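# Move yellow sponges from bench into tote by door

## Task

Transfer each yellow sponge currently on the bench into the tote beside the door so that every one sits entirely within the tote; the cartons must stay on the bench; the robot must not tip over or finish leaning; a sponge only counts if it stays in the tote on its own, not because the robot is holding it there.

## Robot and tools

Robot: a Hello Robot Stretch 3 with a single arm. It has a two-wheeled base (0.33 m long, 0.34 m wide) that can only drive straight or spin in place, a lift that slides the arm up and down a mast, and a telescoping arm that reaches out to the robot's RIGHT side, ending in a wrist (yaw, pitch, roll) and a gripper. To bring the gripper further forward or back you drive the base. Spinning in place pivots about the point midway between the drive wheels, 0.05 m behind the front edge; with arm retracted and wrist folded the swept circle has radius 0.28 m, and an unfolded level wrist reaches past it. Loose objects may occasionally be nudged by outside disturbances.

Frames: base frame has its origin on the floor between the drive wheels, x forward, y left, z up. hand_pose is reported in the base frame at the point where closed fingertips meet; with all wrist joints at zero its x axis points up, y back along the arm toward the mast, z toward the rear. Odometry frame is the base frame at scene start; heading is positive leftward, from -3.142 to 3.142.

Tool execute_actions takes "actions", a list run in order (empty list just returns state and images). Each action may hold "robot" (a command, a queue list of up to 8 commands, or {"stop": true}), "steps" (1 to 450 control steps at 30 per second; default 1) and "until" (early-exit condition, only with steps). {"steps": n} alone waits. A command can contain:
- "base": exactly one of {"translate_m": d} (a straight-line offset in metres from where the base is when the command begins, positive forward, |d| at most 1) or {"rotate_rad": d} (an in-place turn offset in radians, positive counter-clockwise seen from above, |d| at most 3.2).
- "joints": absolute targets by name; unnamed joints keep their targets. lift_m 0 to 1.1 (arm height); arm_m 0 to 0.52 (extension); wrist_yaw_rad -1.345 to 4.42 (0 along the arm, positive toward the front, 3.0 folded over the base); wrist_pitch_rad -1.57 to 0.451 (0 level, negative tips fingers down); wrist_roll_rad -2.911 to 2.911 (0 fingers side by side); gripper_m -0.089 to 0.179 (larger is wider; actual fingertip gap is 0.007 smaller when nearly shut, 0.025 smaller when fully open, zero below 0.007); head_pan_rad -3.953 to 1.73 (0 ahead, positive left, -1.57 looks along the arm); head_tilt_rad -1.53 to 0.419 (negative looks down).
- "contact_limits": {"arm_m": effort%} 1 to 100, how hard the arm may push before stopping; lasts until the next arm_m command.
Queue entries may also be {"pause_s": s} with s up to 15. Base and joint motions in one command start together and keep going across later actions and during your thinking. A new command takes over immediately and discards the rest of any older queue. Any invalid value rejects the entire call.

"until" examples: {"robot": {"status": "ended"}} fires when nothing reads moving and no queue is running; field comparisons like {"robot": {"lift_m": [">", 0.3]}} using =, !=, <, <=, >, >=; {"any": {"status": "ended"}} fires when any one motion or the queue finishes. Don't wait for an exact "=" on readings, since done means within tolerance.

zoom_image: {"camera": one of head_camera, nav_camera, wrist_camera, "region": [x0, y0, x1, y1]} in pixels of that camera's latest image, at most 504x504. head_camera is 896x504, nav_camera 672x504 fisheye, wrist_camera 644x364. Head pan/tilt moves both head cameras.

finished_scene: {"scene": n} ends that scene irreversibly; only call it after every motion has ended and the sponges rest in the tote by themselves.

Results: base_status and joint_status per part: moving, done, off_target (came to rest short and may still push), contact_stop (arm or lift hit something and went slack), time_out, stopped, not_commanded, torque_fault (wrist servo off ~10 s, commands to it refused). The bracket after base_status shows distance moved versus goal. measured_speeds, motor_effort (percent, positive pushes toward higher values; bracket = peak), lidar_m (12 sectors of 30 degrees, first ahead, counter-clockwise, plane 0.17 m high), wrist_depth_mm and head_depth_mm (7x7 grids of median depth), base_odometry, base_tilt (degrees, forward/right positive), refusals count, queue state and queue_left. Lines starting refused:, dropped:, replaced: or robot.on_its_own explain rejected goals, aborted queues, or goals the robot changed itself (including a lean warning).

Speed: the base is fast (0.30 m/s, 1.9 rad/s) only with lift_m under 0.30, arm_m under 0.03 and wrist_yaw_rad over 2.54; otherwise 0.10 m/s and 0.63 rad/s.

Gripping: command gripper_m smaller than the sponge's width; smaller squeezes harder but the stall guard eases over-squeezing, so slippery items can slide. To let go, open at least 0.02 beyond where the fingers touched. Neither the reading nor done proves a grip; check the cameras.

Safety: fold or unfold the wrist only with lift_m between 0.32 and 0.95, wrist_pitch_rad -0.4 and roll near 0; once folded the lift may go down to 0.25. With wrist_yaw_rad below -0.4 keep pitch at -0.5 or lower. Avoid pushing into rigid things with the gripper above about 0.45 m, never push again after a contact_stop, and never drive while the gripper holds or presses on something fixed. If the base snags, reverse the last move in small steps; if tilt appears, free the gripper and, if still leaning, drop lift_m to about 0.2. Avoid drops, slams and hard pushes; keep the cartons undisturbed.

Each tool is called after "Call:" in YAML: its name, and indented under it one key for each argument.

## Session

Call:
execute_actions:
  actions:
    - {"robot":{"joints":{"head_tilt_rad":-0.6}},"steps":99,"until":{"robot":{"status":"ended"}}}

Scene clock: 0.93 s.
robot.base_odometry: x=+0.000 y=+0.000 heading=+0.000 (m, m, rad; robot's odometry frame)
robot.turned_by_wheels: +0.000 (rad since the last result)
robot.turned_by_imu: +0.000 (rad since the last result)
robot.base_tilt: forward=-1.1 right=+1.8 (deg)
robot.lidar_m: 1.32 1.31 1.45 1.66 1.78 2.17 0.93 0.91 1.02 2.43 2.44 1.59
robot.head_depth_mm: 1795 1977 1531 2250 1848 1481 1230 / 1747 1876 1476 1672 1811 1472 1232 / 1687 1807 1413 1601 1785 1469 1227 / 1646 1776 1376 1535 1704 1459 1222 / 1614 1725 1356 1475 1654 1472 1232 / 1581 1678 1301 1430 1645 1456 1219 / 1525 1651 1262 1379 1555 1452 1216
robot.base_status: not_commanded
robot.joint_positions: lift_m=+0.580 arm_m=+0.002 wrist_yaw_rad=+3.056 wrist_pitch_rad=-0.486 wrist_roll_rad=-0.001 gripper_m=+0.037 head_pan_rad=+0.001 head_tilt_rad=-0.592
robot.joint_goals: lift_m=+0.580 arm_m=+0.002 wrist_yaw_rad=+3.056 wrist_pitch_rad=-0.486 wrist_roll_rad=-0.001 gripper_m=+0.037 head_pan_rad=+0.001 head_tilt_rad=-0.600
robot.joint_status: lift_m=not_commanded arm_m=not_commanded wrist_yaw_rad=not_commanded wrist_pitch_rad=not_commanded wrist_roll_rad=not_commanded gripper_m=not_commanded head_pan_rad=not_commanded head_tilt_rad=done
robot.measured_speeds: translate_m=+0.000 rotate_rad=+0.000 lift_m=+0.000 arm_m=+0.000 wrist_yaw_rad=+0.000 wrist_pitch_rad=+0.000 wrist_roll_rad=+0.000 head_pan_rad=+0.000 head_tilt_rad=+0.000
robot: refusals=0 queue=done queue_left=0
robot.motor_effort: left_wheel=+0(0) right_wheel=+0(0) lift_m=+33(33) arm_m=+0(1) wrist_yaw_rad=+0(0) wrist_pitch_rad=+5(4) wrist_roll_rad=+0(0) gripper_m=+0(0) head_pan_rad=+1(0) head_tilt_rad=-2(21) (%)
robot.hand_pose: x=-0.0028 y=+0.0681 z=+0.5779 quat_wxyz=(+0.200, +0.692, +0.141, +0.679) (m; robot's base frame)
robot.wrist_depth_mm: - - - - - - - / - - - - - - - / - - - - - - - / - - - - - - - / 940 940 - 936 966 967 984 / 791 786 - 802 853 826 842 / 692 704 690 716 726 730 738
pictures: head_camera (sideways: a quarter turn clockwise sets it upright), nav_camera (sideways: a quarter turn counterclockwise sets it upright), wrist_camera
Images, in order (width x height): head_camera 896x504, nav_camera 672x504, wrist_camera 644x364.

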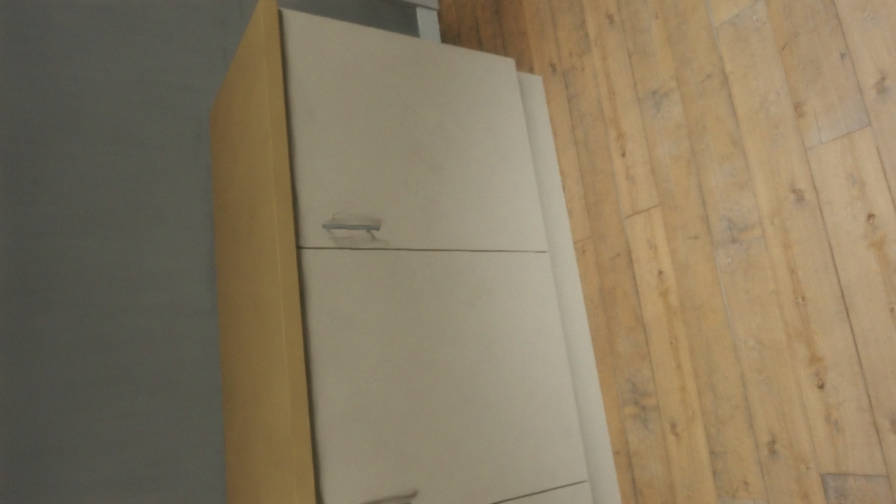

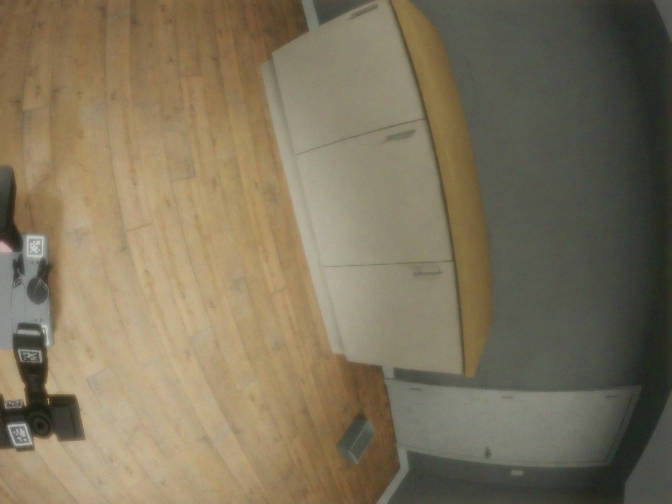

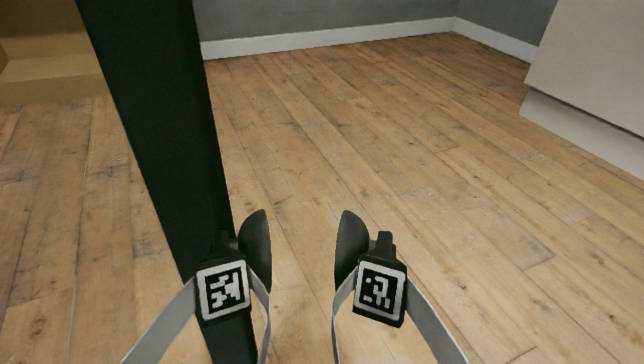

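Call:
execute_actions:
  actions:
    - {"robot":{"base":{"rotate_rad":-2.2},"joints":{"wrist_pitch_rad":-0.4,"wrist_yaw_rad":1.6,"lift_m":0.9}},"steps":99,"until":{"robot":{"heading":["<",-0.65]}}}

Call:
execute_actions:
  actions:
    - {"steps":199,"until":{"robot":{"status":"ended"}}}

Scene clock: 2.63 s.
robot.base_odometry: x=+0.000 y=+0.000 heading=-0.657 (m, m, rad; robot's odometry frame)
robot.turned_by_wheels: -0.657 (rad since the last result)
robot.turned_by_imu: -0.665 (rad since the last result)
robot.base_tilt: forward=+1.0 right=+1.9 (deg)
robot.lidar_m: 2.54 1.34 1.31 1.38 2.00 1.66 1.79 1.87 0.91 0.97 1.40 2.43
robot.head_depth_mm: 2388 2610 2663 2461 1833 1476 1227 / 2552 2756 3040 2433 1848 1475 1224 / 2801 3020 3229 2452 1838 1472 1223 / 2670 2900 3110 2327 1846 1473 1218 / 2323 2539 2785 2413 1823 1469 1227 / 2080 2252 2459 2416 1830 1465 1225 / 1913 2017 1521 1642 1750 1459 1215
robot.base_status: moving (rotate_rad -0.6566 of -2.2000)
robot.joint_positions: lift_m=+0.700 arm_m=+0.002 wrist_yaw_rad=+1.609 wrist_pitch_rad=-0.418 wrist_roll_rad=-0.001 gripper_m=+0.037 head_pan_rad=+0.001 head_tilt_rad=-0.592
robot.joint_goals: lift_m=+0.900 arm_m=+0.002 wrist_yaw_rad=+1.600 wrist_pitch_rad=-0.400 wrist_roll_rad=-0.001 gripper_m=+0.037 head_pan_rad=+0.001 head_tilt_rad=-0.600
robot.joint_status: lift_m=moving arm_m=not_commanded wrist_yaw_rad=moving wrist_pitch_rad=moving wrist_roll_rad=not_commanded gripper_m=not_commanded head_pan_rad=not_commanded head_tilt_rad=done
robot.measured_speeds: translate_m=+0.000 rotate_rad=-0.634 lift_m=+0.110 arm_m=+0.000 wrist_yaw_rad=-0.230 wrist_pitch_rad=+0.000 wrist_roll_rad=+0.000 head_pan_rad=+0.000 head_tilt_rad=+0.000
robot: refusals=0 queue=running queue_left=0
robot.motor_effort: left_wheel=+4(7) right_wheel=-5(6) lift_m=+46(47) arm_m=+0(0) wrist_yaw_rad=-3(1) wrist_pitch_rad=+5(8) wrist_roll_rad=+0(1) gripper_m=+0(0) head_pan_rad=+0(0) head_tilt_rad=-2(2) (%)
robot.hand_pose: x=+0.2028 y=-0.1381 z=+0.7125 quat_wxyz=(+0.586, +0.600, -0.373, +0.397) (m; robot's base frame)
robot.wrist_depth_mm: - - - - - - - / - - - - - - - / - - - - - - - / - - - - - - - / - - - - - - - / - - - - - - - / 867 856 848 876 881 911 895
pictures: head_camera (sideways: a quarter turn clockwise sets it upright), nav_camera (sideways: a quarter turn counterclockwise sets it upright), wrist_camera
Images, in order (width x height): head_camera 896x504, nav_camera 672x504, wrist_camera 644x364.

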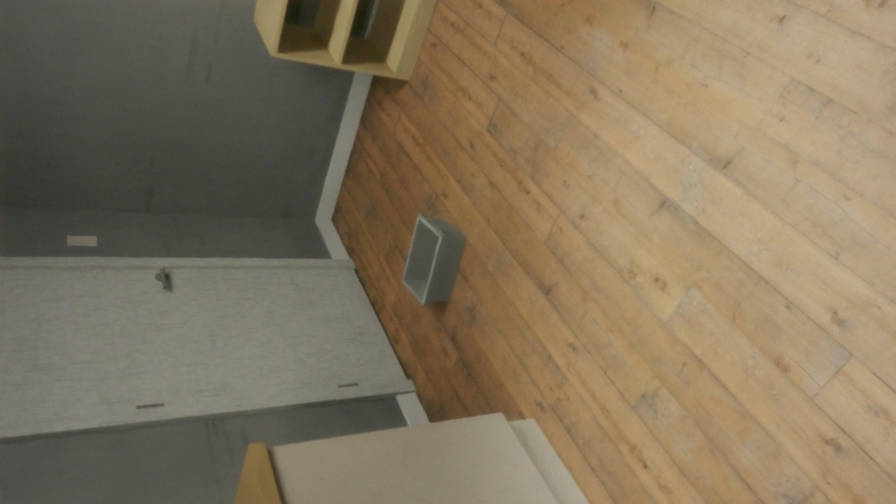

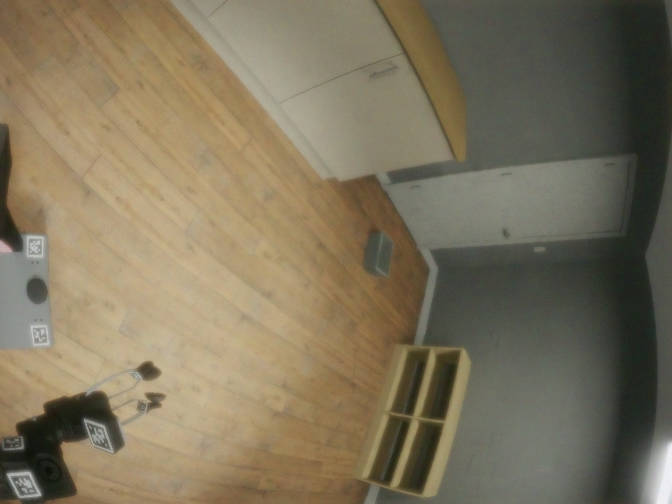

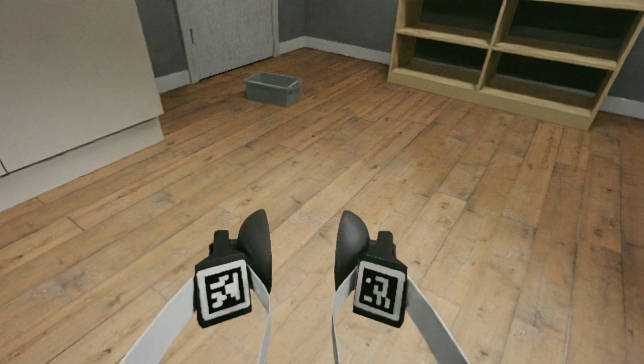

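Scene clock: 5.73 s.
robot.base_odometry: x=+0.000 y=+0.000 heading=-2.200 (m, m, rad; robot's odometry frame)
robot.turned_by_wheels: -1.543 (rad since the last result)
robot.turned_by_imu: -1.565 (rad since the last result)
robot.base_tilt: forward=-1.1 right=+1.7 (deg)
robot.lidar_m: 0.97 1.44 2.43 2.47 1.34 1.31 1.40 1.99 1.66 1.78 1.86 0.91
robot.head_depth_mm: 1569 1150 1079 1863 1548 1240 1233 / 1690 1208 1079 1992 1457 1369 1232 / 1808 1307 1150 1933 1456 1426 1227 / 1941 1387 1349 1950 1565 1478 1224 / 2092 1643 2582 1923 1676 1474 1224 / 2314 2530 2878 1852 1782 1460 1221 / 2590 2819 3010 2405 1834 1466 1221
robot.base_status: done (rotate_rad -2.1999 of -2.2000)
robot.joint_positions: lift_m=+0.899 arm_m=+0.002 wrist_yaw_rad=+1.601 wrist_pitch_rad=-0.418 wrist_roll_rad=-0.001 gripper_m=+0.037 head_pan_rad=+0.001 head_tilt_rad=-0.592
robot.joint_goals: lift_m=+0.900 arm_m=+0.002 wrist_yaw_rad=+1.600 wrist_pitch_rad=-0.400 wrist_roll_rad=-0.001 gripper_m=+0.037 head_pan_rad=+0.001 head_tilt_rad=-0.600
robot.joint_status: lift_m=done arm_m=not_commanded wrist_yaw_rad=done wrist_pitch_rad=done wrist_roll_rad=not_commanded gripper_m=not_commanded head_pan_rad=not_commanded head_tilt_rad=done
robot.measured_speeds: translate_m=+0.000 rotate_rad=+0.000 lift_m=+0.000 arm_m=+0.000 wrist_yaw_rad=+0.000 wrist_pitch_rad=+0.000 wrist_roll_rad=+0.000 head_pan_rad=+0.000 head_tilt_rad=+0.000
robot: refusals=0 queue=done queue_left=0
robot.motor_effort: left_wheel=+2(5) right_wheel=-2(5) lift_m=+45(46) arm_m=-1(1) wrist_yaw_rad=+0(2) wrist_pitch_rad=+6(7) wrist_roll_rad=+0(0) gripper_m=+0(0) head_pan_rad=+0(0) head_tilt_rad=-2(3) (%)
robot.hand_pose: x=+0.2030 y=-0.1399 z=+0.9122 quat_wxyz=(+0.587, +0.598, -0.376, +0.395) (m; robot's base frame)
robot.wrist_depth_mm: - - - 945 757 676 819 / - - - - - - - / - - - - - - - / - - - - - - - / - - - - - - - / - - - - - - - / - - - - - - -
pictures: head_camera (sideways: a quarter turn clockwise sets it upright), nav_camera (sideways: a quarter turn counterclockwise sets it upright), wrist_camera
Images, in order (width x height): head_camera 896x504, nav_camera 672x504, wrist_camera 644x364.

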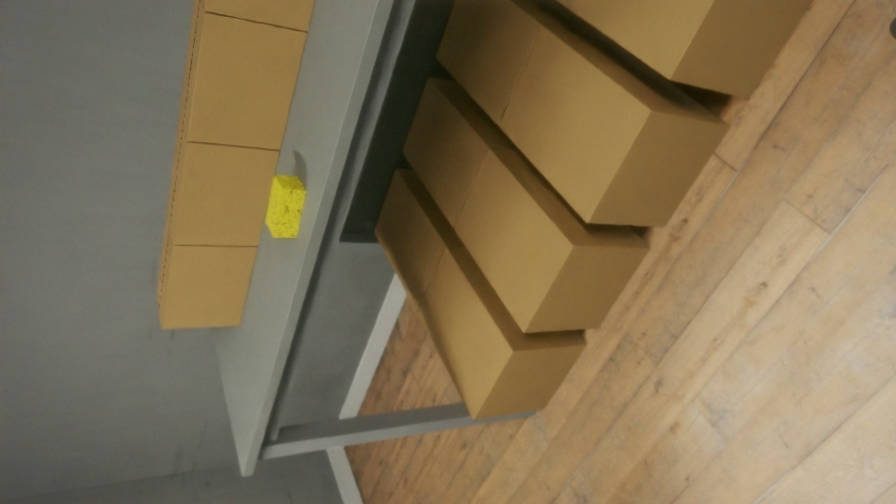

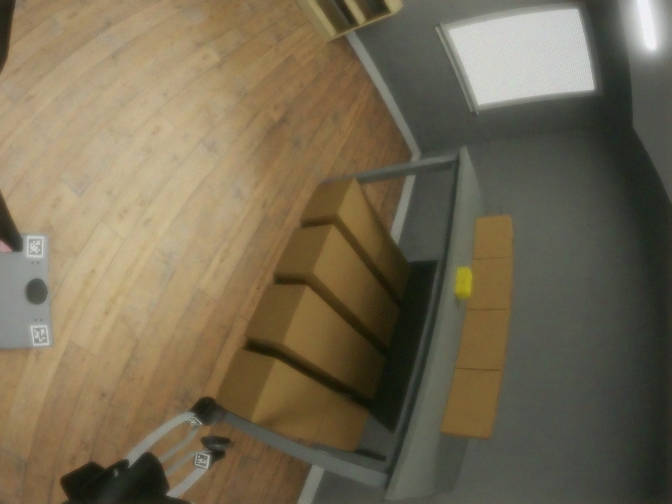

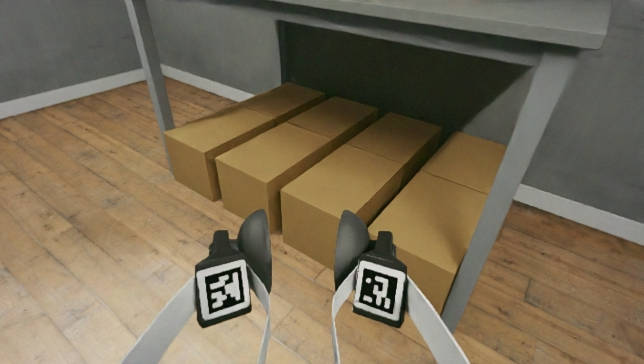

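Call:
execute_actions:
  actions:
    - {"robot":[{"base":{"translate_m":0.77},"joints":{"lift_m":1.1,"wrist_pitch_rad":0,"wrist_yaw_rad":0.1,"head_pan_rad":-1.57}},{"base":{"rotate_rad":0.97},"joints":{"arm_m":0.52,"gripper_m":0.12}},{"joints":{"wrist_pitch_rad":-0.45}}],"steps":450,"until":{"robot":{"status":"ended"}}}
    - {"steps":99,"until":{"robot":{"status":"ended"}}}

Scene clock: 21.27 s.
robot.base_odometry: x=-0.453 y=-0.623 heading=-1.230 (m, m, rad; robot's odometry frame)
robot.turned_by_wheels: +0.970 (rad since the last result)
robot.turned_by_imu: +0.989 (rad since the last result)
robot.base_tilt: forward=-1.1 right=+1.8 (deg)
robot.lidar_m: 1.98 2.17 2.03 1.95 2.02 2.24 2.11 0.39 0.29 0.28 0.29 0.41
robot.head_depth_mm: 984 1052 568 550 542 434 927 / 935 1074 566 556 542 433 946 / 956 - 563 565 540 432 949 / 982 1077 562 570 539 433 950 / 991 1094 559 577 538 432 969 / 1006 1107 557 586 536 431 993 / 1014 1115 556 595 489 430 966
robot.base_status: done (rotate_rad +0.9699 of +0.9700)
robot.joint_positions: lift_m=+1.099 arm_m=+0.520 wrist_yaw_rad=+0.100 wrist_pitch_rad=-0.462 wrist_roll_rad=-0.001 gripper_m=+0.120 head_pan_rad=-1.563 head_tilt_rad=-0.593
robot.joint_goals: lift_m=+1.100 arm_m=+0.520 wrist_yaw_rad=+0.100 wrist_pitch_rad=-0.450 wrist_roll_rad=-0.001 gripper_m=+0.120 head_pan_rad=-1.570 head_tilt_rad=-0.600
robot.joint_status: lift_m=done arm_m=done wrist_yaw_rad=done wrist_pitch_rad=done wrist_roll_rad=not_commanded gripper_m=done head_pan_rad=done head_tilt_rad=done
robot.measured_speeds: translate_m=+0.000 rotate_rad=+0.000 lift_m=+0.000 arm_m=+0.000 wrist_yaw_rad=+0.000 wrist_pitch_rad=+0.000 wrist_roll_rad=+0.000 head_pan_rad=+0.000 head_tilt_rad=+0.000
robot: refusals=0 queue=done queue_left=0
robot.motor_effort: left_wheel=-2(8) right_wheel=+1(5) lift_m=+45(48) arm_m=+2(3) wrist_yaw_rad=+0(1) wrist_pitch_rad=+4(8) wrist_roll_rad=+0(0) gripper_m=+1(85) head_pan_rad=-2(28) head_tilt_rad=-2(2) (%)
robot.hand_pose: x=+0.0003 y=-0.8822 z=+1.1023 quat_wxyz=(+0.696, +0.197, -0.679, -0.128) (m; robot's base frame)
robot.wrist_depth_mm: 435 429 415 411 396 388 380 / 484 472 457 445 435 426 411 / 533 524 508 492 478 467 457 / 476 485 495 506 510 507 495 / 409 423 417 423 434 434 436 / 354 - 360 362 364 381 371 / 315 307 318 321 321 317 331
pictures: head_camera (sideways: a quarter turn clockwise sets it upright), nav_camera (sideways: a quarter turn counterclockwise sets it upright), wrist_camera
Images, in order (width x height): head_camera 896x504, nav_camera 672x504, wrist_camera 644x364.

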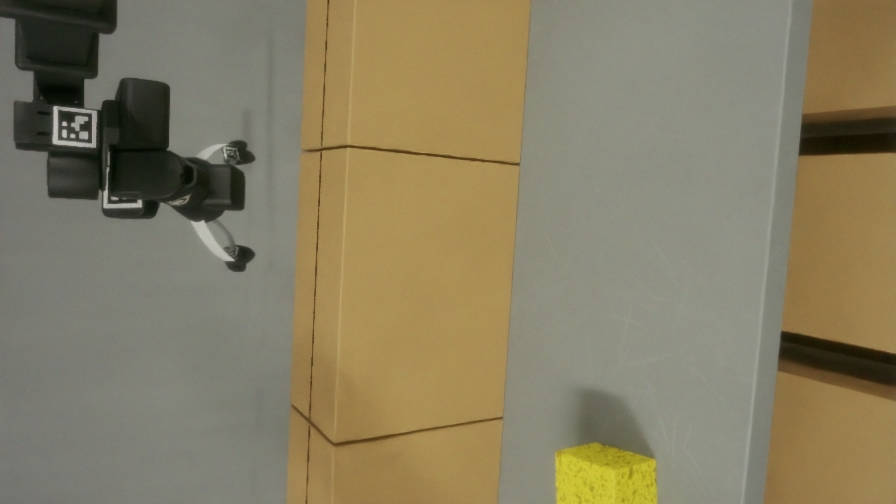

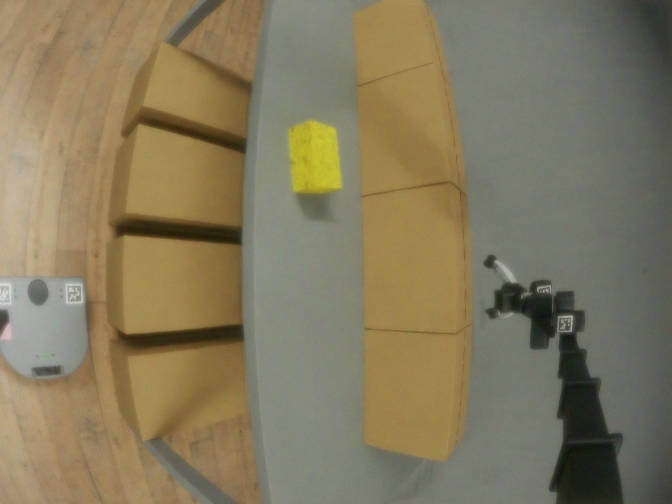

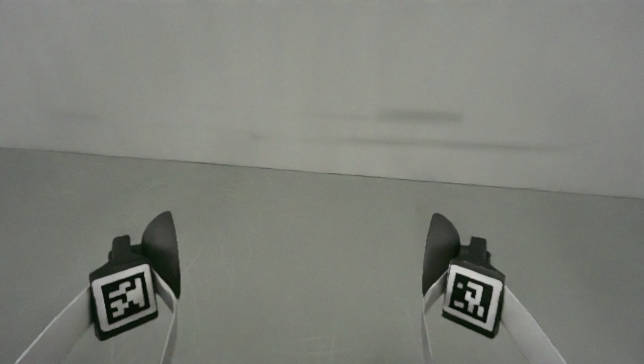

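Call:
execute_actions:
  actions:
    - {"robot":{"base":{"rotate_rad":-0.07},"joints":{"wrist_pitch_rad":-0.7,"wrist_yaw_rad":-0.8,"gripper_m":0.02}},"steps":99,"until":{"robot":{"status":"ended"}}}

Call:
execute_actions:
  actions:
    - {"robot":{"joints":{"wrist_pitch_rad":-0.6,"wrist_yaw_rad":1.2}},"steps":99,"until":{"robot":{"status":"ended"}}}

Scene clock: 23.40 s.
robot.base_odometry: x=-0.453 y=-0.623 heading=-1.300 (m, m, rad; robot's odometry frame)
robot.turned_by_wheels: -0.070 (rad since the last result)
robot.turned_by_imu: -0.070 (rad since the last result)
robot.base_tilt: forward=-1.1 right=+1.8 (deg)
robot.lidar_m: 0.94 2.17 2.70 1.95 1.99 2.25 2.12 0.42 0.29 0.28 0.29 0.38
robot.head_depth_mm: 1003 1065 569 563 543 433 925 / 974 1088 529 564 541 433 958 / 950 - 563 567 540 433 993 / 977 1083 561 569 539 432 945 / 980 1083 559 570 538 431 945 / 985 1083 557 570 537 430 990 / 986 1092 556 574 535 430 941
robot.base_status: done (rotate_rad -0.0699 of -0.0700)
robot.joint_positions: lift_m=+1.099 arm_m=+0.520 wrist_yaw_rad=-0.798 wrist_pitch_rad=-0.709 wrist_roll_rad=-0.001 gripper_m=+0.020 head_pan_rad=-1.563 head_tilt_rad=-0.593
robot.joint_goals: lift_m=+1.100 arm_m=+0.520 wrist_yaw_rad=-0.800 wrist_pitch_rad=-0.700 wrist_roll_rad=-0.001 gripper_m=+0.020 head_pan_rad=-1.570 head_tilt_rad=-0.600
robot.joint_status: lift_m=done arm_m=done wrist_yaw_rad=done wrist_pitch_rad=done wrist_roll_rad=not_commanded gripper_m=done head_pan_rad=done head_tilt_rad=done
robot.measured_speeds: translate_m=+0.000 rotate_rad=+0.000 lift_m=+0.000 arm_m=+0.000 wrist_yaw_rad=+0.000 wrist_pitch_rad=+0.000 wrist_roll_rad=+0.000 head_pan_rad=+0.000 head_tilt_rad=+0.000
robot: refusals=0 queue=done queue_left=0
robot.motor_effort: left_wheel=+2(7) right_wheel=-2(9) lift_m=+45(46) arm_m=+2(2) wrist_yaw_rad=-1(2) wrist_pitch_rad=+3(6) wrist_roll_rad=+0(0) gripper_m=+0(85) head_pan_rad=-2(2) head_tilt_rad=-2(2) (%)
robot.hand_pose: x=-0.1495 y=-0.7893 z=+1.0529 quat_wxyz=(+0.516, -0.031, -0.706, -0.484) (m; robot's base frame)
robot.wrist_depth_mm: 397 474 537 574 - - - / 424 453 468 466 476 - - / 388 398 403 412 416 421 - / 347 350 353 358 365 372 373 / 315 314 324 329 327 333 335 / 286 287 - 289 295 299 295 / 262 221 262 267 266 266 164
pictures: head_camera (sideways: a quarter turn clockwise sets it upright), nav_camera (sideways: a quarter turn counterclockwise sets it upright), wrist_camera
Images, in order (width x height): head_camera 896x504, nav_camera 672x504, wrist_camera 644x364.

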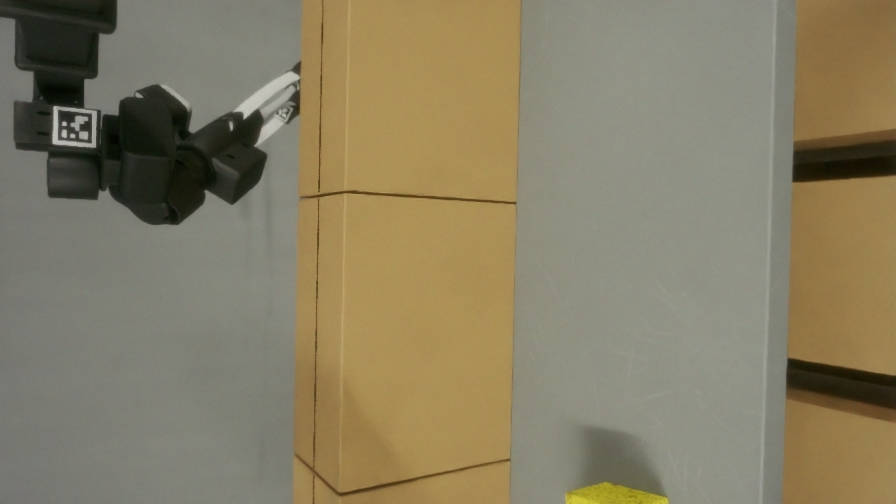

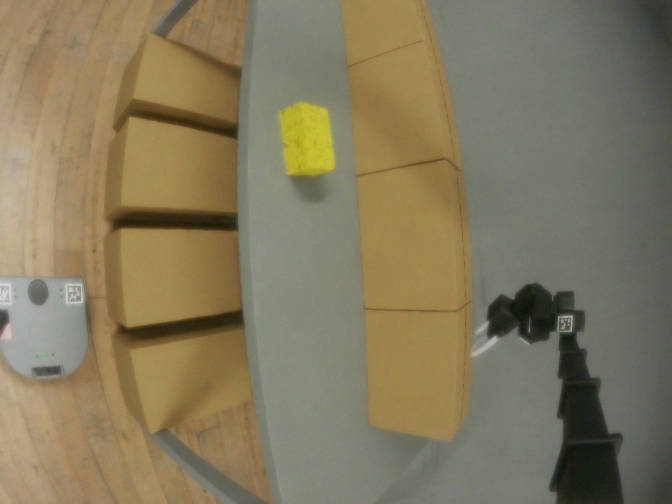

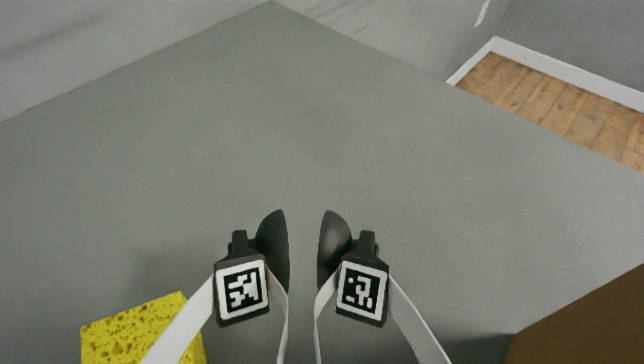

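Scene clock: 25.40 s.
robot.base_odometry: x=-0.453 y=-0.623 heading=-1.300 (m, m, rad; robot's odometry frame)
robot.turned_by_wheels: +0.000 (rad since the last result)
robot.turned_by_imu: +0.001 (rad since the last result)
robot.base_tilt: forward=-1.2 right=+1.8 (deg)
robot.lidar_m: 0.94 2.17 2.69 1.95 1.99 2.24 2.12 0.41 0.29 0.28 0.29 0.38
robot.head_depth_mm: 998 1067 567 563 542 433 927 / 947 1090 565 564 543 433 958 / 954 1105 562 566 540 433 995 / 979 - 561 567 540 432 949 / 985 1083 532 570 538 431 944 / 981 1085 558 572 538 430 987 / 982 1086 556 574 535 430 942
robot.base_status: done (rotate_rad -0.0699 of -0.0700)
robot.joint_positions: lift_m=+1.099 arm_m=+0.520 wrist_yaw_rad=+1.198 wrist_pitch_rad=-0.616 wrist_roll_rad=-0.001 gripper_m=+0.020 head_pan_rad=-1.563 head_tilt_rad=-0.593
robot.joint_goals: lift_m=+1.100 arm_m=+0.520 wrist_yaw_rad=+1.200 wrist_pitch_rad=-0.600 wrist_roll_rad=-0.001 gripper_m=+0.020 head_pan_rad=-1.570 head_tilt_rad=-0.600
robot.joint_status: lift_m=done arm_m=done wrist_yaw_rad=done wrist_pitch_rad=done wrist_roll_rad=not_commanded gripper_m=done head_pan_rad=done head_tilt_rad=done
robot.measured_speeds: translate_m=+0.000 rotate_rad=+0.000 lift_m=+0.000 arm_m=+0.000 wrist_yaw_rad=+0.000 wrist_pitch_rad=+0.000 wrist_roll_rad=+0.000 head_pan_rad=+0.000 head_tilt_rad=+0.000
robot: refusals=0 queue=done queue_left=0
robot.motor_effort: left_wheel=+2(2) right_wheel=-2(2) lift_m=+46(46) arm_m=+1(2) wrist_yaw_rad=+1(2) wrist_pitch_rad=+6(5) wrist_roll_rad=+0(0) gripper_m=+0(0) head_pan_rad=-2(2) head_tilt_rad=-2(2) (%)
robot.hand_pose: x=+0.1604 y=-0.7359 z=+1.0704 quat_wxyz=(+0.678, +0.557, -0.435, +0.203) (m; robot's base frame)
robot.wrist_depth_mm: 266 652 682 703 685 546 427 / 215 523 555 565 577 547 442 / 186 434 463 469 476 486 457 / 160 343 400 405 409 416 419 / 140 269 360 363 358 363 361 / 130 220 - 311 315 321 326 / 120 168 279 283 286 289 290
pictures: head_camera (sideways: a quarter turn clockwise sets it upright), nav_camera (sideways: a quarter turn counterclockwise sets it upright), wrist_camera
Images, in order (width x height): head_camera 896x504, nav_camera 672x504, wrist_camera 644x364.

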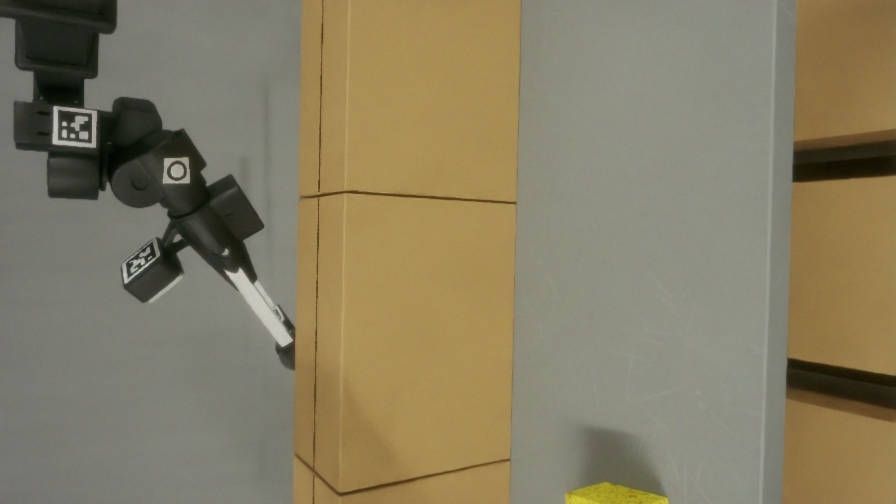

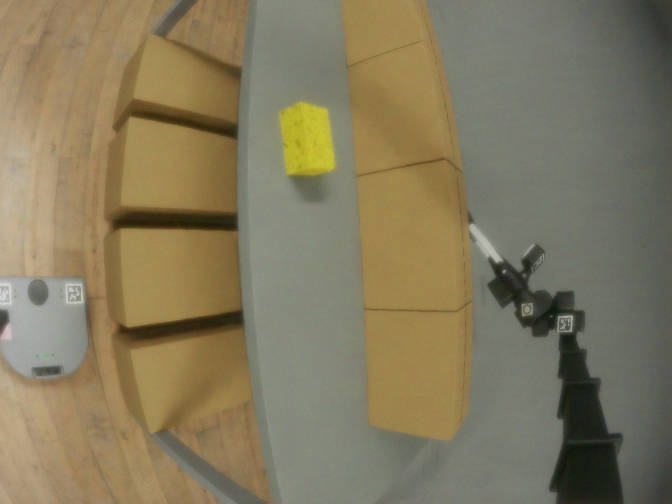

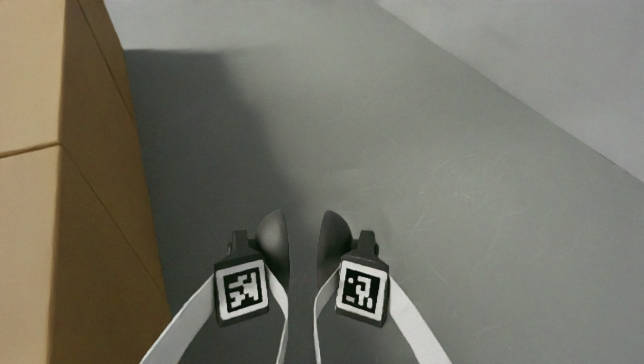

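Call:
execute_actions:
  actions:
    - {"robot":[{"joints":{"wrist_yaw_rad":-0.1}},{"joints":{"wrist_pitch_rad":-0.8,"gripper_m":0.15,"lift_m":1.05}}],"steps":199,"until":{"robot":{"status":"ended"}}}

Scene clock: 29.20 s.
robot.base_odometry: x=-0.453 y=-0.623 heading=-1.300 (m, m, rad; robot's odometry frame)
robot.turned_by_wheels: +0.000 (rad since the last result)
robot.turned_by_imu: +0.001 (rad since the last result)
robot.base_tilt: forward=-1.1 right=+1.8 (deg)
robot.lidar_m: 0.94 2.17 2.70 1.95 2.00 2.24 2.12 0.41 0.29 0.28 0.29 0.38
robot.head_depth_mm: 960 1100 567 563 543 435 928 / 962 1088 565 565 541 433 956 / 972 - 528 565 540 433 993 / 983 1079 561 569 540 432 945 / 981 1083 559 572 538 432 948 / 982 1079 556 571 537 431 992 / 988 1087 557 574 536 429 944
robot.base_status: done (rotate_rad -0.0699 of -0.0700)
robot.joint_positions: lift_m=+1.051 arm_m=+0.520 wrist_yaw_rad=-0.098 wrist_pitch_rad=-0.808 wrist_roll_rad=-0.001 gripper_m=+0.150 head_pan_rad=-1.563 head_tilt_rad=-0.593
robot.joint_goals: lift_m=+1.050 arm_m=+0.520 wrist_yaw_rad=-0.100 wrist_pitch_rad=-0.800 wrist_roll_rad=-0.001 gripper_m=+0.150 head_pan_rad=-1.570 head_tilt_rad=-0.600
robot.joint_status: lift_m=done arm_m=done wrist_yaw_rad=done wrist_pitch_rad=done wrist_roll_rad=not_commanded gripper_m=done head_pan_rad=done head_tilt_rad=done
robot.measured_speeds: translate_m=+0.000 rotate_rad=+0.000 lift_m=+0.000 arm_m=+0.000 wrist_yaw_rad=+0.000 wrist_pitch_rad=+0.000 wrist_roll_rad=+0.000 head_pan_rad=+0.000 head_tilt_rad=+0.000
robot: refusals=0 queue=done queue_left=0
robot.motor_effort: left_wheel=+2(2) right_wheel=-2(2) lift_m=+17(46) arm_m=+2(2) wrist_yaw_rad=-1(1) wrist_pitch_rad=+3(3) wrist_roll_rad=+0(0) gripper_m=+0(84) head_pan_rad=-3(3) head_tilt_rad=-2(2) (%)
robot.hand_pose: x=-0.0373 y=-0.8235 z=+0.9873 quat_wxyz=(+0.636, +0.246, -0.662, -0.310) (m; robot's base frame)
robot.wrist_depth_mm: 354 358 362 372 381 383 390 / 314 314 325 329 331 337 343 / 282 286 289 296 296 303 305 / 259 260 262 255 268 273 277 / 238 241 240 196 242 255 251 / - 221 219 179 226 - 231 / 199 204 201 166 210 208 214
pictures: head_camera (sideways: a quarter turn clockwise sets it upright), nav_camera (sideways: a quarter turn counterclockwise sets it upright), wrist_camera
Images, in order (width x height): head_camera 896x504, nav_camera 672x504, wrist_camera 644x364.

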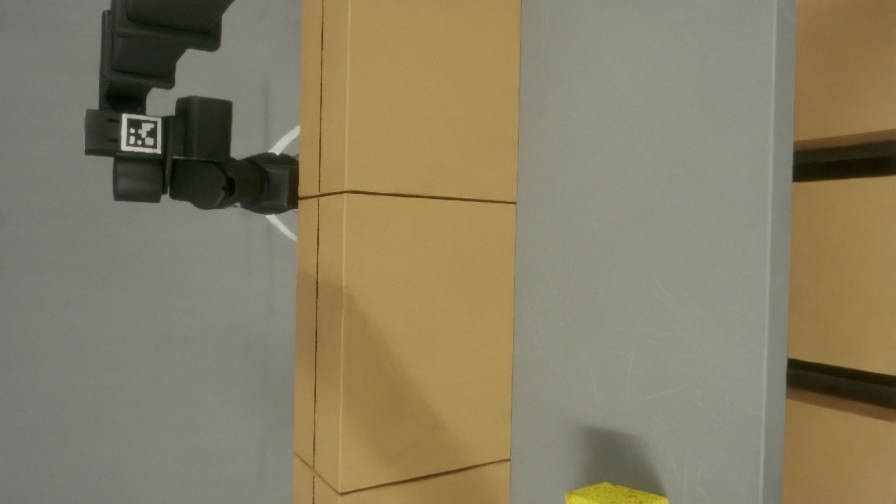

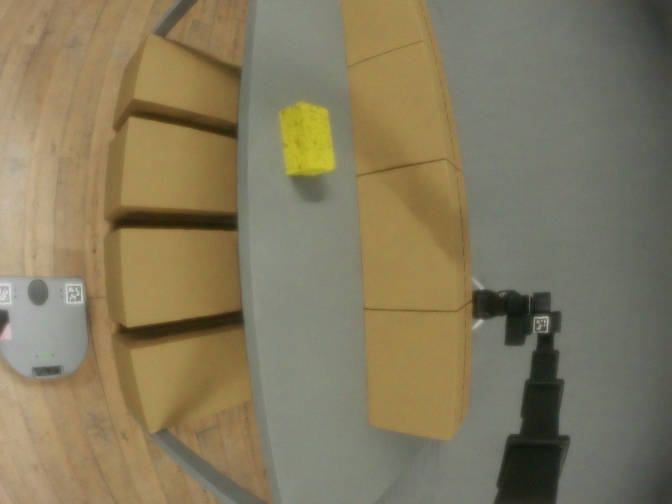

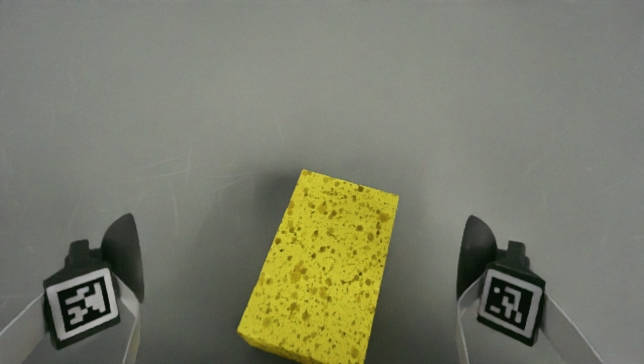

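Call:
execute_actions:
  actions:
    - {"robot":[{"base":{"translate_m":0.015},"joints":{"wrist_yaw_rad":-0.25,"lift_m":1.002}},{"joints":{"gripper_m":0.03}},{"joints":{"lift_m":1.1,"wrist_pitch_rad":0,"wrist_yaw_rad":0.1}}],"steps":299,"until":{"robot":{"status":"ended"}}}

Scene clock: 30.80 s.
robot.base_odometry: x=-0.449 y=-0.637 heading=-1.300 (m, m, rad; robot's odometry frame)
robot.turned_by_wheels: +0.000 (rad since the last result)
robot.turned_by_imu: +0.000 (rad since the last result)
robot.base_tilt: forward=-1.2 right=+1.7 (deg)
robot.lidar_m: 1.96 2.16 2.70 1.95 1.99 2.25 2.14 0.41 0.29 0.28 0.29 0.38
robot.head_depth_mm: 972 1039 524 556 543 434 929 / 973 1032 548 555 541 434 953 / 979 1044 529 562 542 432 997 / 981 1084 561 559 540 432 946 / 982 1079 559 562 538 431 943 / 980 1082 558 568 538 431 991 / 984 1087 557 571 537 430 942
robot.base_status: done (translate_m +0.0150 of +0.0150)
robot.joint_positions: lift_m=+1.006 arm_m=+0.520 wrist_yaw_rad=-0.249 wrist_pitch_rad=-0.817 wrist_roll_rad=-0.001 gripper_m=+0.150 head_pan_rad=-1.563 head_tilt_rad=-0.593
robot.joint_goals: lift_m=+1.006 arm_m=+0.520 wrist_yaw_rad=-0.250 wrist_pitch_rad=-0.800 wrist_roll_rad=-0.001 gripper_m=+0.150 head_pan_rad=-1.570 head_tilt_rad=-0.600
robot.joint_status: lift_m=contact_stop arm_m=done wrist_yaw_rad=done wrist_pitch_rad=done wrist_roll_rad=not_commanded gripper_m=done head_pan_rad=done head_tilt_rad=done
robot.measured_speeds: translate_m=+0.000 rotate_rad=+0.000 lift_m=+0.000 arm_m=+0.000 wrist_yaw_rad=+0.000 wrist_pitch_rad=+0.000 wrist_roll_rad=+0.000 head_pan_rad=+0.000 head_tilt_rad=+0.000
robot: refusals=0 queue=dropped queue_left=0
robot.on_its_own: lift_m is slack since a contact_stop, until your next command for it
robot.motor_effort: left_wheel=+1(6) right_wheel=-1(4) lift_m=+31(31) arm_m=-1(2) wrist_yaw_rad=+0(1) wrist_pitch_rad=+6(7) wrist_roll_rad=+0(0) gripper_m=+0(0) head_pan_rad=-4(3) head_tilt_rad=-2(2) (%)
robot.hand_pose: x=-0.0605 y=-0.8179 z=+0.9410 quat_wxyz=(+0.609, +0.198, -0.678, -0.360) (m; robot's base frame)
robot.wrist_depth_mm: 285 290 294 298 299 305 311 / 255 257 258 264 267 270 273 / 229 231 235 179 239 243 243 / 207 210 208 161 217 218 223 / 192 194 186 147 197 204 203 / - 177 136 136 181 - 186 / - 164 162 131 168 168 173
pictures: head_camera (sideways: a quarter turn clockwise sets it upright), nav_camera (sideways: a quarter turn counterclockwise sets it upright), wrist_camera
dropped: robot: command 0 of its queue: lift_m: contact_stop
Images, in order (width x height): head_camera 896x504, nav_camera 672x504, wrist_camera 644x364.

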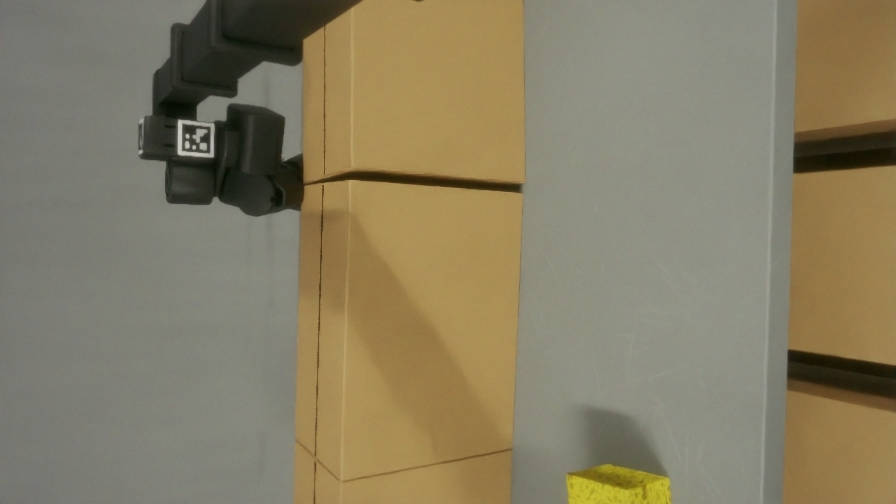

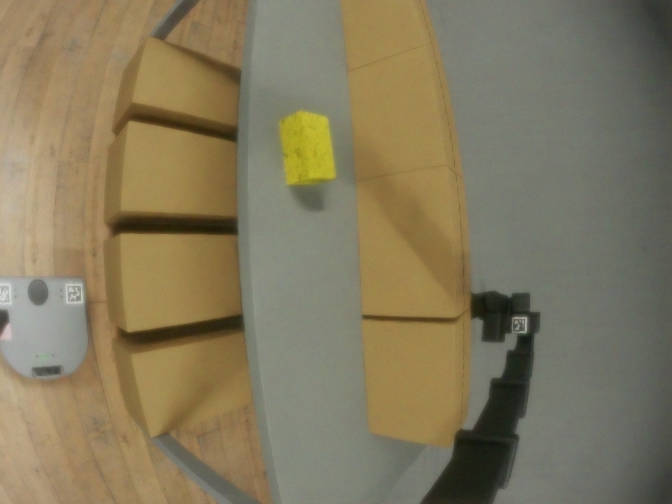

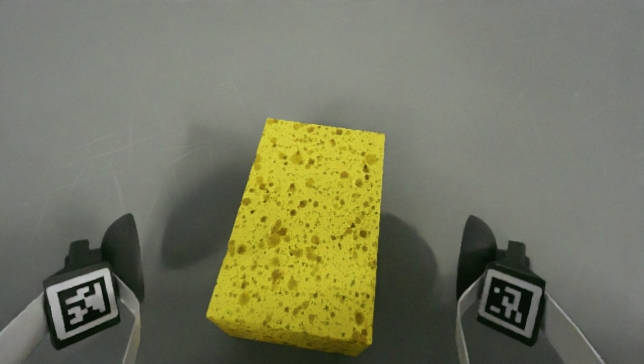

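Call:
execute_actions:
  actions:
    - {"robot":[{"joints":{"gripper_m":0.03}},{"joints":{"lift_m":1.1,"wrist_pitch_rad":0,"wrist_yaw_rad":0.1}},{"base":{"rotate_rad":0.35},"joints":{"arm_m":0,"wrist_yaw_rad":1.8,"head_pan_rad":0.5}}],"steps":399,"until":{"robot":{"status":"ended"}}}

Scene clock: 39.47 s.
robot.base_odometry: x=-0.449 y=-0.637 heading=-0.950 (m, m, rad; robot's odometry frame)
robot.turned_by_wheels: +0.350 (rad since the last result)
robot.turned_by_imu: +0.357 (rad since the last result)
robot.base_tilt: forward=-1.2 right=+1.8 (deg)
robot.lidar_m: 1.96 2.49 1.95 1.95 2.29 2.14 0.52 0.34 0.28 0.28 0.36 0.65
robot.head_depth_mm: 2202 2371 2385 2290 1851 1471 1226 / 2438 2613 2534 2452 1832 1483 1231 / 2686 2921 3134 2448 1846 1471 1225 / 2802 3121 3305 2432 1824 1465 1221 / 2589 2807 3084 2471 1812 1472 1223 / 2389 2608 2849 2424 1819 1464 1218 / 2238 2424 2651 2437 1805 1462 1216
robot.base_status: done (rotate_rad +0.3499 of +0.3500)
robot.joint_positions: lift_m=+1.099 arm_m=+0.002 wrist_yaw_rad=+1.800 wrist_pitch_rad=-0.022 wrist_roll_rad=-0.001 gripper_m=+0.031 head_pan_rad=+0.493 head_tilt_rad=-0.593
robot.joint_goals: lift_m=+1.100 arm_m=+0.000 wrist_yaw_rad=+1.800 wrist_pitch_rad=+0.000 wrist_roll_rad=-0.001 gripper_m=+0.030 head_pan_rad=+0.500 head_tilt_rad=-0.600
robot.joint_status: lift_m=done arm_m=done wrist_yaw_rad=done wrist_pitch_rad=done wrist_roll_rad=not_commanded gripper_m=done head_pan_rad=done head_tilt_rad=done
robot.measured_speeds: translate_m=+0.000 rotate_rad=+0.000 lift_m=+0.000 arm_m=+0.000 wrist_yaw_rad=+0.000 wrist_pitch_rad=+0.000 wrist_roll_rad=+0.000 head_pan_rad=+0.000 head_tilt_rad=+0.000
robot: refusals=0 queue=done queue_left=0
robot.motor_effort: left_wheel=-2(9) right_wheel=+2(9) lift_m=+45(48) arm_m=-3(4) wrist_yaw_rad=+0(3) wrist_pitch_rad=+8(9) wrist_roll_rad=+0(0) gripper_m=-17(90) head_pan_rad=+3(34) head_tilt_rad=-2(2) (%)
robot.hand_pose: x=+0.2276 y=-0.0887 z=+1.2083 quat_wxyz=(+0.446, +0.558, -0.433, +0.549) (m; robot's base frame)
robot.wrist_depth_mm: - - - - - - - / - - - - - - - / - - - 176 - - - / - - - 159 - - - / - - 147 146 - - - / - - 133 134 - - - / - - - 128 - - 685
pictures: head_camera (sideways: a quarter turn clockwise sets it upright), nav_camera (sideways: a quarter turn counterclockwise sets it upright), wrist_camera
Images, in order (width x height): head_camera 896x504, nav_camera 672x504, wrist_camera 644x364.

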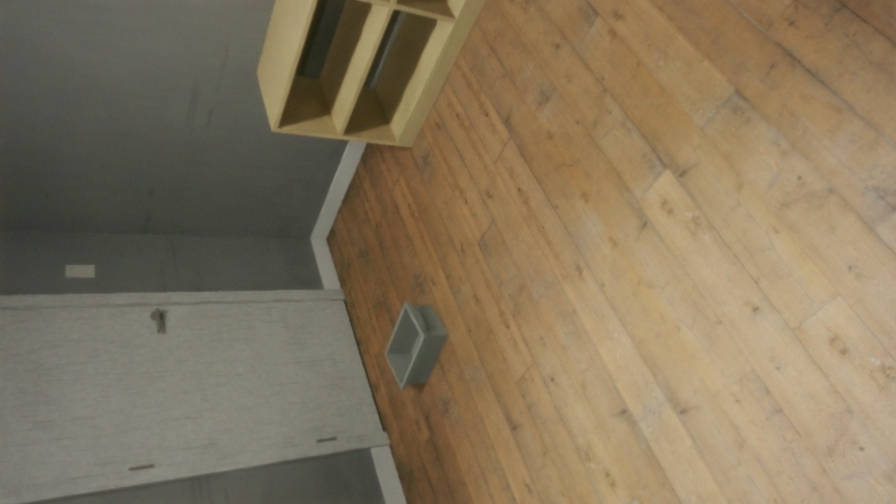

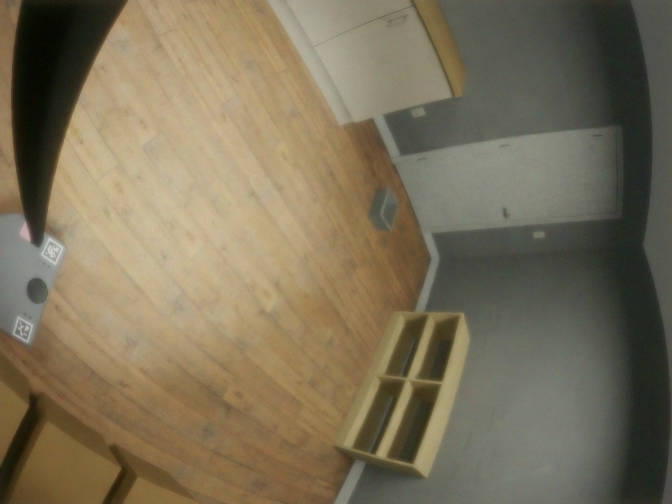

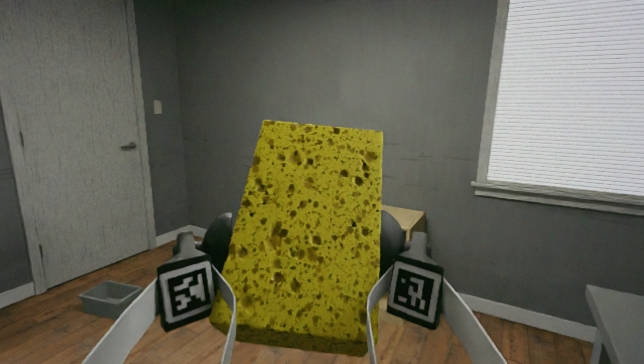

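Call:
execute_actions:
  actions:
    - {"robot":[{"base":{"translate_m":0.15},"joints":{"lift_m":0.9,"head_pan_rad":-1.57,"head_tilt_rad":-1.1}},{"base":{"rotate_rad":0.92},"joints":{"lift_m":0.68,"wrist_yaw_rad":2.62,"wrist_pitch_rad":-0.35}},{"base":{"translate_m":0.81},"joints":{"lift_m":0.29}},{"base":{"translate_m":1}},{"base":{"rotate_rad":0.57},"joints":{"lift_m":0.34}},{"joints":{"wrist_yaw_rad":0.1,"arm_m":0.15}},{"joints":{"wrist_pitch_rad":-1.0}}],"steps":450,"until":{"robot":{"status":"ended"}}}
    - {"steps":450,"until":{"robot":{"status":"ended"}}}

Scene clock: 62.43 s.
robot.base_odometry: x=+1.447 y=-0.813 heading=+0.540 (m, m, rad; robot's odometry frame)
robot.turned_by_wheels: +1.490 (rad since the last result)
robot.turned_by_imu: +1.519 (rad since the last result)
robot.base_tilt: forward=-1.1 right=+1.8 (deg)
robot.lidar_m: 0.56 0.33 0.38 3.04 2.43 2.04 2.04 1.46 1.23 1.60 0.93 0.81
robot.head_depth_mm: 1427 1697 1599 1450 1295 1181 1091 / 1469 1758 1653 1452 1310 1176 - / 1525 1784 1653 1452 1338 1205 - / 1585 1824 1654 1457 1272 1197 - / 1631 1852 1657 1463 1288 1186 1080 / 1483 1606 1636 1466 1306 1192 1086 / 1188 1301 1417 1450 1314 1197 1084
robot.base_status: done (rotate_rad +0.5699 of +0.5700)
robot.joint_positions: lift_m=+0.339 arm_m=+0.150 wrist_yaw_rad=+0.101 wrist_pitch_rad=-1.005 wrist_roll_rad=-0.001 gripper_m=+0.031 head_pan_rad=-1.564 head_tilt_rad=-1.087
robot.joint_goals: lift_m=+0.340 arm_m=+0.150 wrist_yaw_rad=+0.100 wrist_pitch_rad=-1.000 wrist_roll_rad=-0.001 gripper_m=+0.030 head_pan_rad=-1.570 head_tilt_rad=-1.100
robot.joint_status: lift_m=done arm_m=done wrist_yaw_rad=done wrist_pitch_rad=done wrist_roll_rad=not_commanded gripper_m=done head_pan_rad=done head_tilt_rad=done
robot.measured_speeds: translate_m=+0.000 rotate_rad=+0.000 lift_m=+0.000 arm_m=+0.000 wrist_yaw_rad=+0.000 wrist_pitch_rad=+0.000 wrist_roll_rad=+0.000 head_pan_rad=+0.000 head_tilt_rad=+0.000
robot: refusals=0 queue=done queue_left=0
robot.motor_effort: left_wheel=-2(11) right_wheel=+1(8) lift_m=+45(48) arm_m=+2(2) wrist_yaw_rad=-1(2) wrist_pitch_rad=+2(7) wrist_roll_rad=+0(0) gripper_m=-16(16) head_pan_rad=-2(29) head_tilt_rad=-4(22) (%)
robot.hand_pose: x=-0.0098 y=-0.4111 z=+0.2489 quat_wxyz=(+0.637, +0.372, -0.601, -0.309) (m; robot's base frame)
robot.wrist_depth_mm: 515 521 522 531 542 555 558 / 480 359 369 494 505 510 520 / 444 415 424 176 474 474 492 / 327 423 428 159 446 455 458 / 295 399 147 145 422 429 429 / 389 383 133 133 - 403 407 / 367 365 362 128 374 387 392
pictures: head_camera (sideways: a quarter turn clockwise sets it upright), nav_camera (sideways: a quarter turn counterclockwise sets it upright), wrist_camera
Images, in order (width x height): head_camera 896x504, nav_camera 672x504, wrist_camera 644x364.

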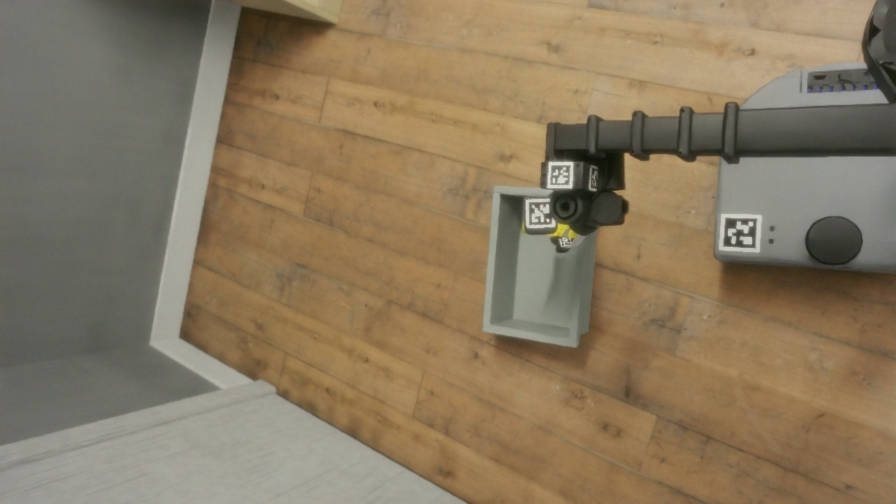

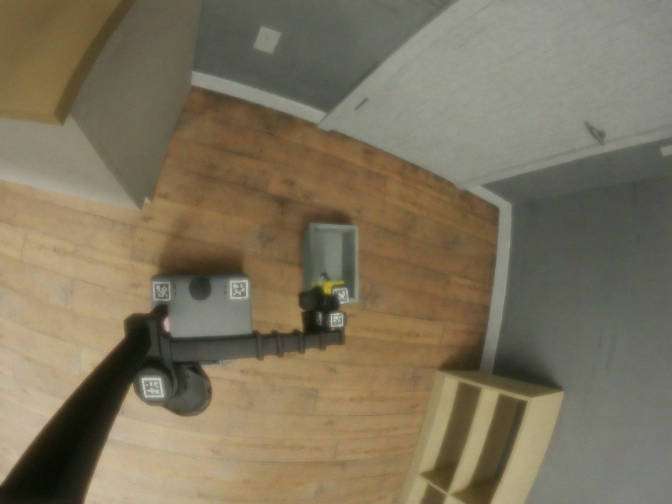

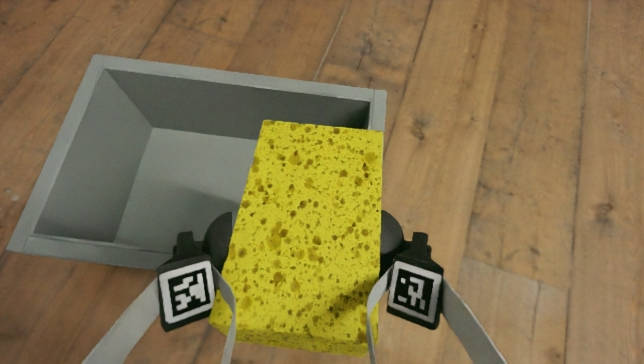

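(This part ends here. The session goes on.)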